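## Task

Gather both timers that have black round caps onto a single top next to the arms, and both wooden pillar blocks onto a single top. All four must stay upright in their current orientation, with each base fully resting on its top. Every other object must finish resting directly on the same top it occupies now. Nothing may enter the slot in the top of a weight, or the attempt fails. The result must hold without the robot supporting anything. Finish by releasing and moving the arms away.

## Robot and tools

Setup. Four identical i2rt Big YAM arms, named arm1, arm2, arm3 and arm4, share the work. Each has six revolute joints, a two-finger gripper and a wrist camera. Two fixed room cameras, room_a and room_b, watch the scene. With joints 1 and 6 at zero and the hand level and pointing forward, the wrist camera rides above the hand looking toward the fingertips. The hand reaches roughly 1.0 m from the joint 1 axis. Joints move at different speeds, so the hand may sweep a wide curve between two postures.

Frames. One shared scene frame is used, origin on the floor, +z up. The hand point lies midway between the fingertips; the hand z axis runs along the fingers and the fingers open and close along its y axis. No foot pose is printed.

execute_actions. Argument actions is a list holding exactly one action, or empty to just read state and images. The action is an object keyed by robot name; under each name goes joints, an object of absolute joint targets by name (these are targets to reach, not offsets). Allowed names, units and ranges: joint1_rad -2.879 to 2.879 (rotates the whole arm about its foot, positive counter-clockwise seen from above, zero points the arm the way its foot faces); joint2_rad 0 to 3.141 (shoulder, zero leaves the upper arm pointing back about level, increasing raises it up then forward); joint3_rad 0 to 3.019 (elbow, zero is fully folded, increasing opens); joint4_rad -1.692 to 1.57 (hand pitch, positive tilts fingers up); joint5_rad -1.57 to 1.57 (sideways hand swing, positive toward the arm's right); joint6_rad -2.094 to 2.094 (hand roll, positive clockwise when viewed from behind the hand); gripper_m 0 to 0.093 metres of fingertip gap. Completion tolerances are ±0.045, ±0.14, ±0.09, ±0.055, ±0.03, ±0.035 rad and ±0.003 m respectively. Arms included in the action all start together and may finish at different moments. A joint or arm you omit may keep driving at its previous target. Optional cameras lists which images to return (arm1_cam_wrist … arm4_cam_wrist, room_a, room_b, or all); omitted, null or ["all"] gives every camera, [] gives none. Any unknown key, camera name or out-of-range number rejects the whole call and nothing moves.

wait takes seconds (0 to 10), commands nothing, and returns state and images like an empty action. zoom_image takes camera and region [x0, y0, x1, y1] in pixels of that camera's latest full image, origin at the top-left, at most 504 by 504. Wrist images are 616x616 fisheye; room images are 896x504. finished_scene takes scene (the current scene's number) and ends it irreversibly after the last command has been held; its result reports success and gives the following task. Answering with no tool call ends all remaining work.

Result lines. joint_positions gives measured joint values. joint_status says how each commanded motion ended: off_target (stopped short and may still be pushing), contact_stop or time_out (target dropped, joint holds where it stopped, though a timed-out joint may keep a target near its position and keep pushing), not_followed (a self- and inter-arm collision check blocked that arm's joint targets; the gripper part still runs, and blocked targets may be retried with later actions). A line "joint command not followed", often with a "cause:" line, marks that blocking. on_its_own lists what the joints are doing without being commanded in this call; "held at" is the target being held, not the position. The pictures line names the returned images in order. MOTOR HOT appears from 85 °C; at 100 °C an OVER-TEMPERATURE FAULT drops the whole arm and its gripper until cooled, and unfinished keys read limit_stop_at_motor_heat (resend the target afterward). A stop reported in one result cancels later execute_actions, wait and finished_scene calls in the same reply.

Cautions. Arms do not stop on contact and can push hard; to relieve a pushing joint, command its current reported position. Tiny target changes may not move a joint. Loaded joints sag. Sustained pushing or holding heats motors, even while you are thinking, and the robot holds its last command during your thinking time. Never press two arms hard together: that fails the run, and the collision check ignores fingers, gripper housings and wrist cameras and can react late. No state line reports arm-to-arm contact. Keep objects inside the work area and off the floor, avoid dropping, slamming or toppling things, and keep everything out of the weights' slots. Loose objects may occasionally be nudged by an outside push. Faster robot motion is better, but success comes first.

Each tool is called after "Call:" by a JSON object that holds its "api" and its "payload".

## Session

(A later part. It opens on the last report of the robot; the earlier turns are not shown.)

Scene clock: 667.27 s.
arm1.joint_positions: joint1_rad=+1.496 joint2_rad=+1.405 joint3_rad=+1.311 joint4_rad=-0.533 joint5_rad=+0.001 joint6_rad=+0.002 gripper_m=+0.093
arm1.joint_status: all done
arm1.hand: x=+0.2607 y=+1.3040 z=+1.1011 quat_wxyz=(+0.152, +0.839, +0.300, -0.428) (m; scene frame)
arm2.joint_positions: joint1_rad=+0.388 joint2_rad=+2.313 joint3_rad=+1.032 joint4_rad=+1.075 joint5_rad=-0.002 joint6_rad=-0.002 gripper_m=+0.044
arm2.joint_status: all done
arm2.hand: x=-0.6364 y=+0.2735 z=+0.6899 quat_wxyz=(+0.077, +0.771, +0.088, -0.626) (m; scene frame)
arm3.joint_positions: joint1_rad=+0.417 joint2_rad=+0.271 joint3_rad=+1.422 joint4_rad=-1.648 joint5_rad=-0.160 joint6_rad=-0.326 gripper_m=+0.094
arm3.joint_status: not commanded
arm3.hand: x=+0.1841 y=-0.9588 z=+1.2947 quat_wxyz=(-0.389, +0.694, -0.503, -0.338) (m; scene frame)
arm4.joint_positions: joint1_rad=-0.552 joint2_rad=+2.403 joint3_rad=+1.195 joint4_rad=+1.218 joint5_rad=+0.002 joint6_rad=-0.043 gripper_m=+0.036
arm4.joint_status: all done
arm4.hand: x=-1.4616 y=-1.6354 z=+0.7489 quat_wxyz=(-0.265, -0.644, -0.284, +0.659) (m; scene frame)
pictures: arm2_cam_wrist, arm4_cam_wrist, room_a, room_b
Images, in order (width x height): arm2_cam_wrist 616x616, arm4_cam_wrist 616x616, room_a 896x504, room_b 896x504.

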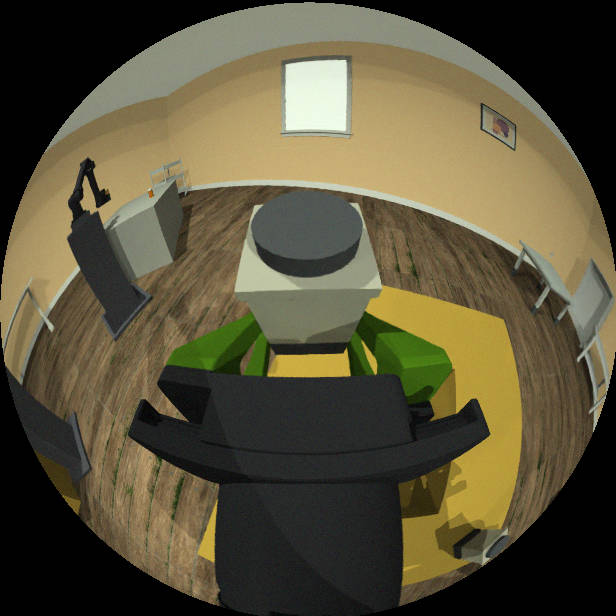

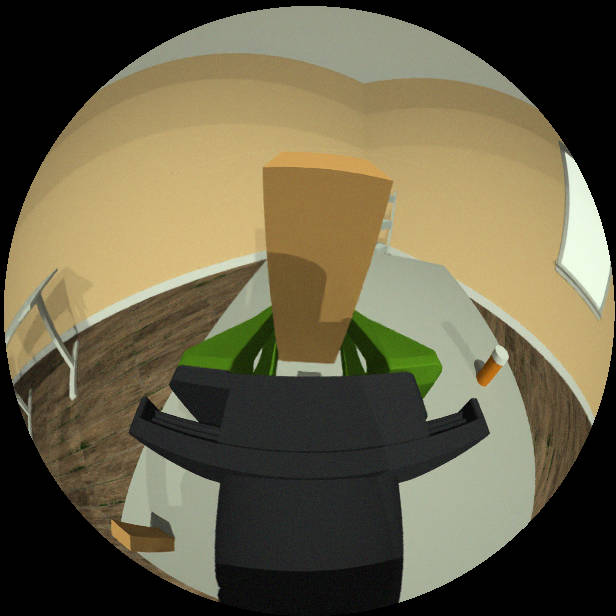

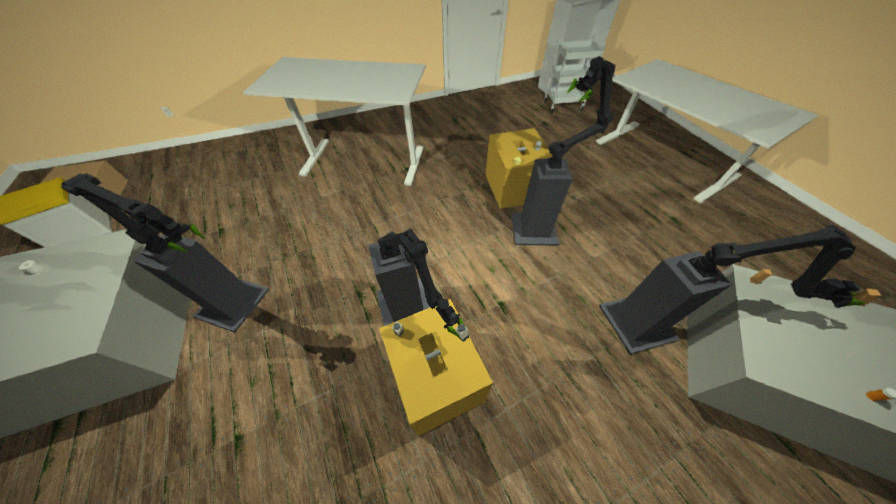

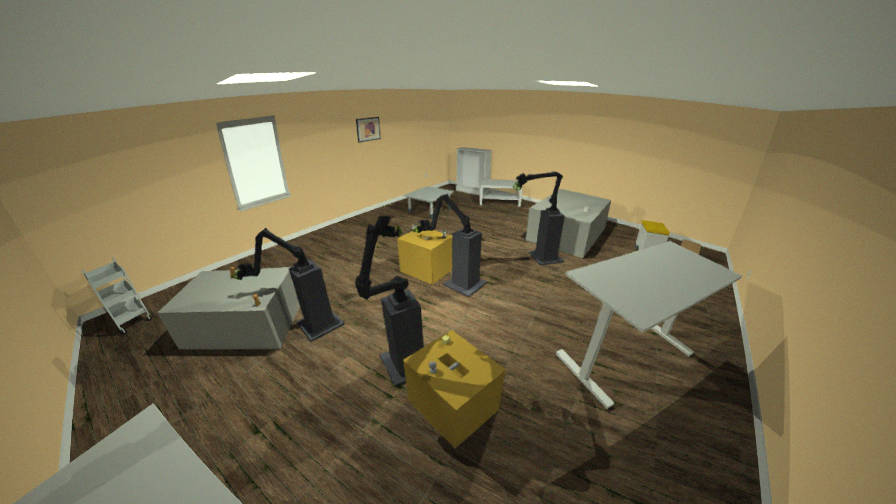

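Call:
{"api": "execute_actions", "payload": {"actions": [{"arm2":{"joints":{"joint2_rad":2.545}},"arm4":{"joints":{"joint2_rad":2.72,"joint4_rad":1.31}}}], "cameras": ["arm2_cam_wrist","arm4_cam_wrist","room_a","room_b"]}}

Scene clock: 728.13 s.
arm1.joint_positions: joint1_rad=+1.496 joint2_rad=+1.405 joint3_rad=+1.311 joint4_rad=-0.533 joint5_rad=+0.001 joint6_rad=+0.002 gripper_m=+0.093
arm1.joint_status: not commanded
arm1.hand: x=+0.2607 y=+1.3040 z=+1.1011 quat_wxyz=(+0.152, +0.839, +0.300, -0.428) (m; scene frame)
arm2.joint_positions: joint1_rad=+0.388 joint2_rad=+2.555 joint3_rad=+1.026 joint4_rad=+1.095 joint5_rad=-0.001 joint6_rad=-0.001 gripper_m=+0.044
arm2.joint_status: all done
arm2.hand: x=-0.5740 y=+0.2869 z=+0.5408 quat_wxyz=(+0.067, +0.837, +0.096, -0.534) (m; scene frame)
arm3.joint_positions: joint1_rad=+0.417 joint2_rad=+0.271 joint3_rad=+1.422 joint4_rad=-1.648 joint5_rad=-0.160 joint6_rad=-0.326 gripper_m=+0.094
arm3.joint_status: not commanded
arm3.hand: x=+0.1841 y=-0.9588 z=+1.2947 quat_wxyz=(-0.389, +0.694, -0.503, -0.338) (m; scene frame)
arm4.joint_positions: joint1_rad=-0.552 joint2_rad=+2.744 joint3_rad=+1.187 joint4_rad=+1.303 joint5_rad=+0.000 joint6_rad=-0.041 gripper_m=+0.035
arm4.joint_status: all done
arm4.hand: x=-1.3985 y=-1.5737 z=+0.5392 quat_wxyz=(-0.230, -0.723, -0.320, +0.567) (m; scene frame)
pictures: arm2_cam_wrist, arm4_cam_wrist, room_a, room_b
Images, in order (width x height): arm2_cam_wrist 616x616, arm4_cam_wrist 616x616, room_a 896x504, room_b 896x504.

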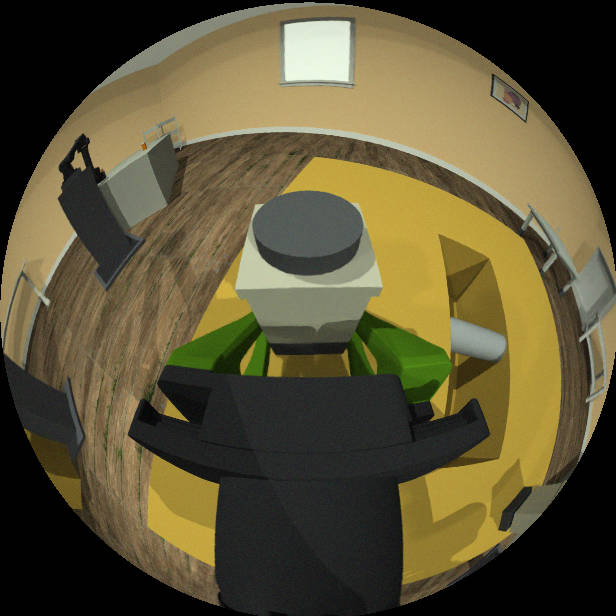

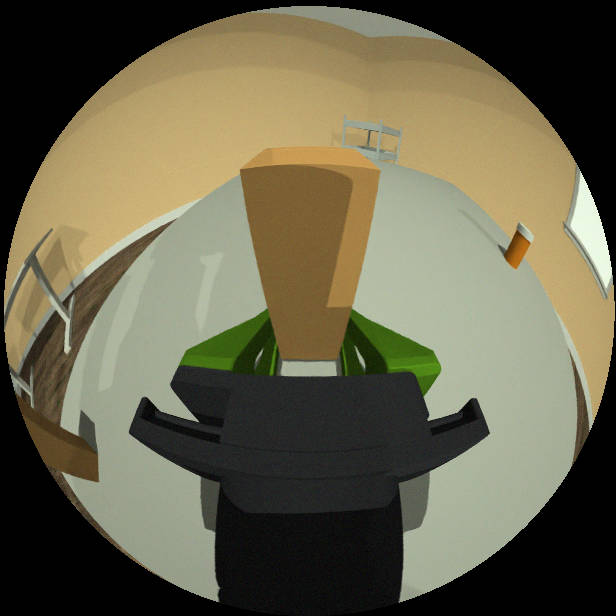

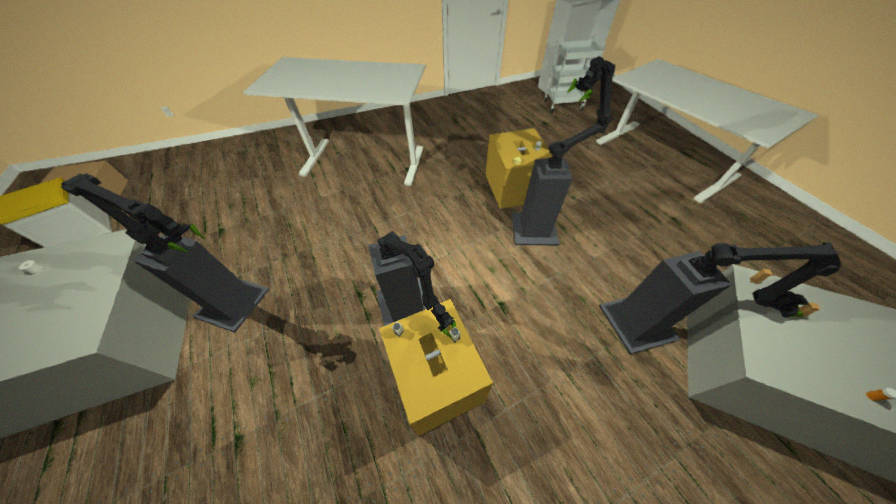

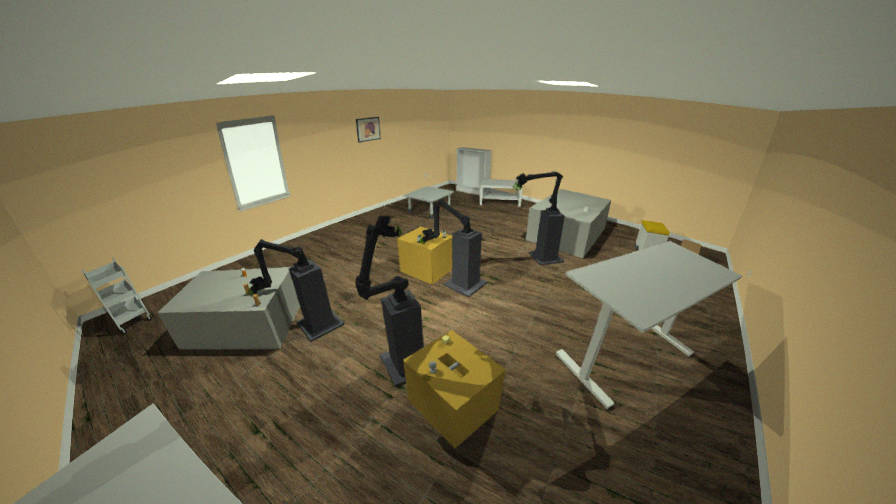

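Call:
{"api": "execute_actions", "payload": {"actions": [{"arm2":{"joints":{"gripper_m":0.093,"joint2_rad":2.07,"joint3_rad":0.73}},"arm4":{"joints":{"gripper_m":0.093,"joint2_rad":2.2,"joint3_rad":0.86}}}], "cameras": ["arm2_cam_wrist","arm4_cam_wrist","room_a","room_b"]}}

Scene clock: 745.23 s.
arm1.joint_positions: joint1_rad=+1.496 joint2_rad=+1.405 joint3_rad=+1.311 joint4_rad=-0.533 joint5_rad=+0.001 joint6_rad=+0.002 gripper_m=+0.093
arm1.joint_status: not commanded
arm1.hand: x=+0.2607 y=+1.3040 z=+1.1011 quat_wxyz=(+0.152, +0.839, +0.300, -0.428) (m; scene frame)
arm2.joint_positions: joint1_rad=+0.388 joint2_rad=+2.048 joint3_rad=+0.735 joint4_rad=+1.095 joint5_rad=-0.001 joint6_rad=-0.001 gripper_m=+0.093
arm2.joint_status: all done
arm2.hand: x=-0.5548 y=+0.2935 z=+0.7556 quat_wxyz=(+0.076, +0.774, +0.088, -0.622) (m; scene frame)
arm3.joint_positions: joint1_rad=+0.417 joint2_rad=+0.271 joint3_rad=+1.422 joint4_rad=-1.648 joint5_rad=-0.160 joint6_rad=-0.326 gripper_m=+0.094
arm3.joint_status: not commanded
arm3.hand: x=+0.1841 y=-0.9588 z=+1.2947 quat_wxyz=(-0.389, +0.694, -0.503, -0.338) (m; scene frame)
arm4.joint_positions: joint1_rad=-0.552 joint2_rad=+2.194 joint3_rad=+0.862 joint4_rad=+1.303 joint5_rad=+0.000 joint6_rad=-0.041 gripper_m=+0.093
arm4.joint_status: all done
arm4.hand: x=-1.3954 y=-1.5672 z=+0.7879 quat_wxyz=(-0.261, -0.656, -0.290, +0.646) (m; scene frame)
pictures: arm2_cam_wrist, arm4_cam_wrist, room_a, room_b
Images, in order (width x height): arm2_cam_wrist 616x616, arm4_cam_wrist 616x616, room_a 896x504, room_b 896x504.

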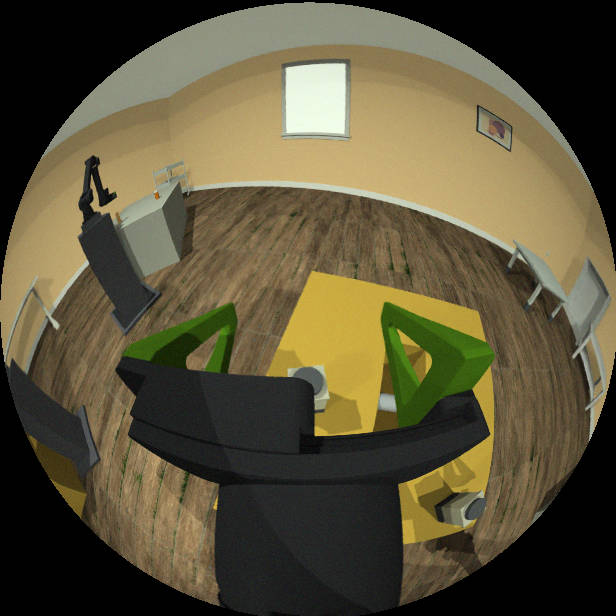

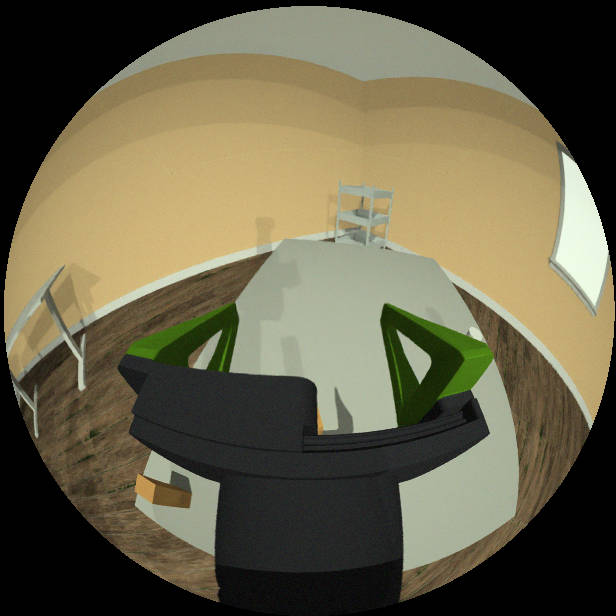

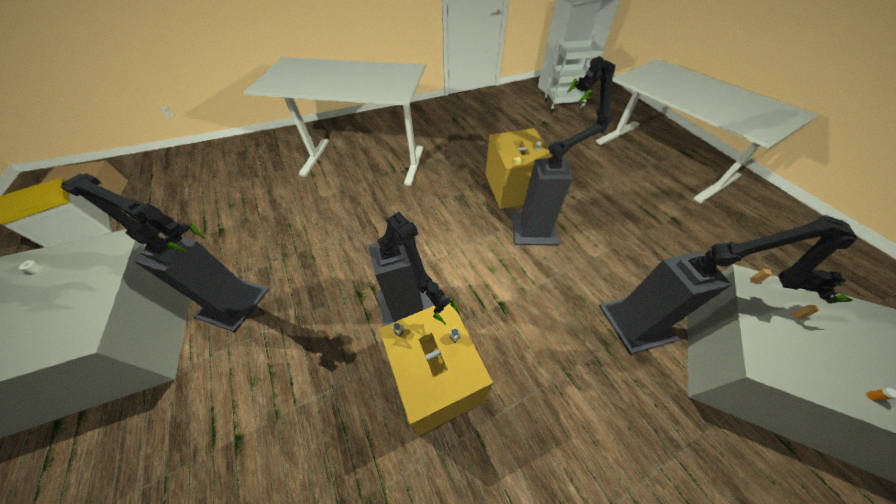

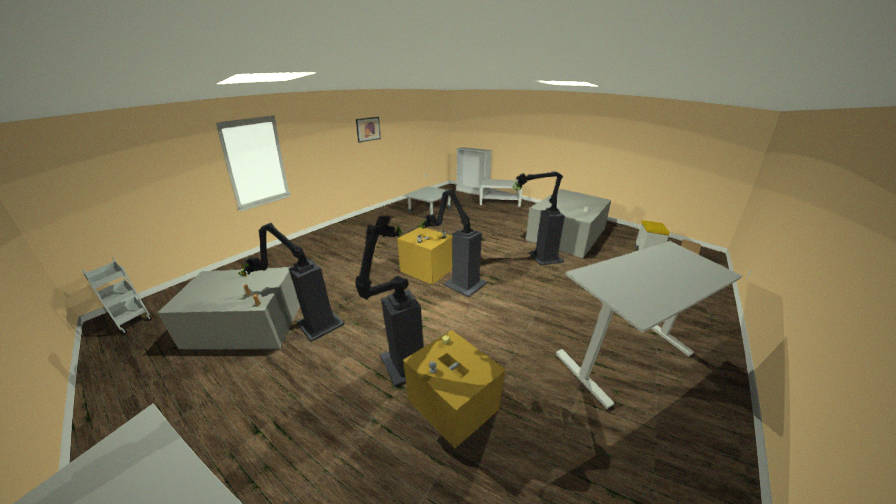

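Let me verify that both placed objects are upright.

Call:
{"api": "zoom_image", "payload": {"camera": "room_b", "region": [190, 240, 320, 330]}}

Call:
{"api": "zoom_image", "payload": {"camera": "room_a", "region": [370, 290, 510, 400]}}

Region (190, 240, 320, 330) of room_b's 896x504 image, scaled by 3.877, with more detail than that image has; it fills the top 349 rows of this view, and the rest is white.

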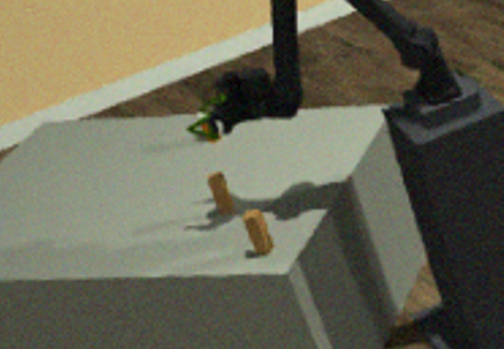

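Region (370, 290, 510, 400) of room_a's 896x504 image, scaled by 3.600, with more detail than that image has; it fills the top 396 rows of this view, and the rest is white.

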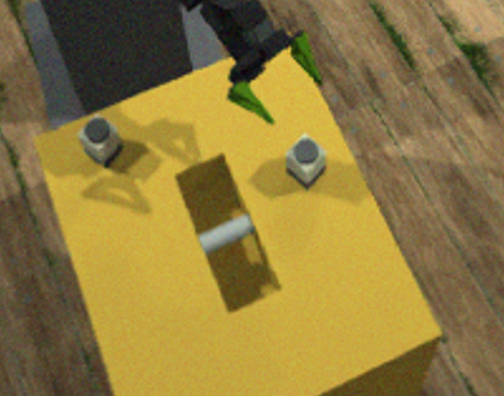

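Both pairs are upright and fully on their tops, and the arms are clear.

Call:
{"api": "finished_scene", "payload": {"scene": 2}}

The scene is finished: the task was done.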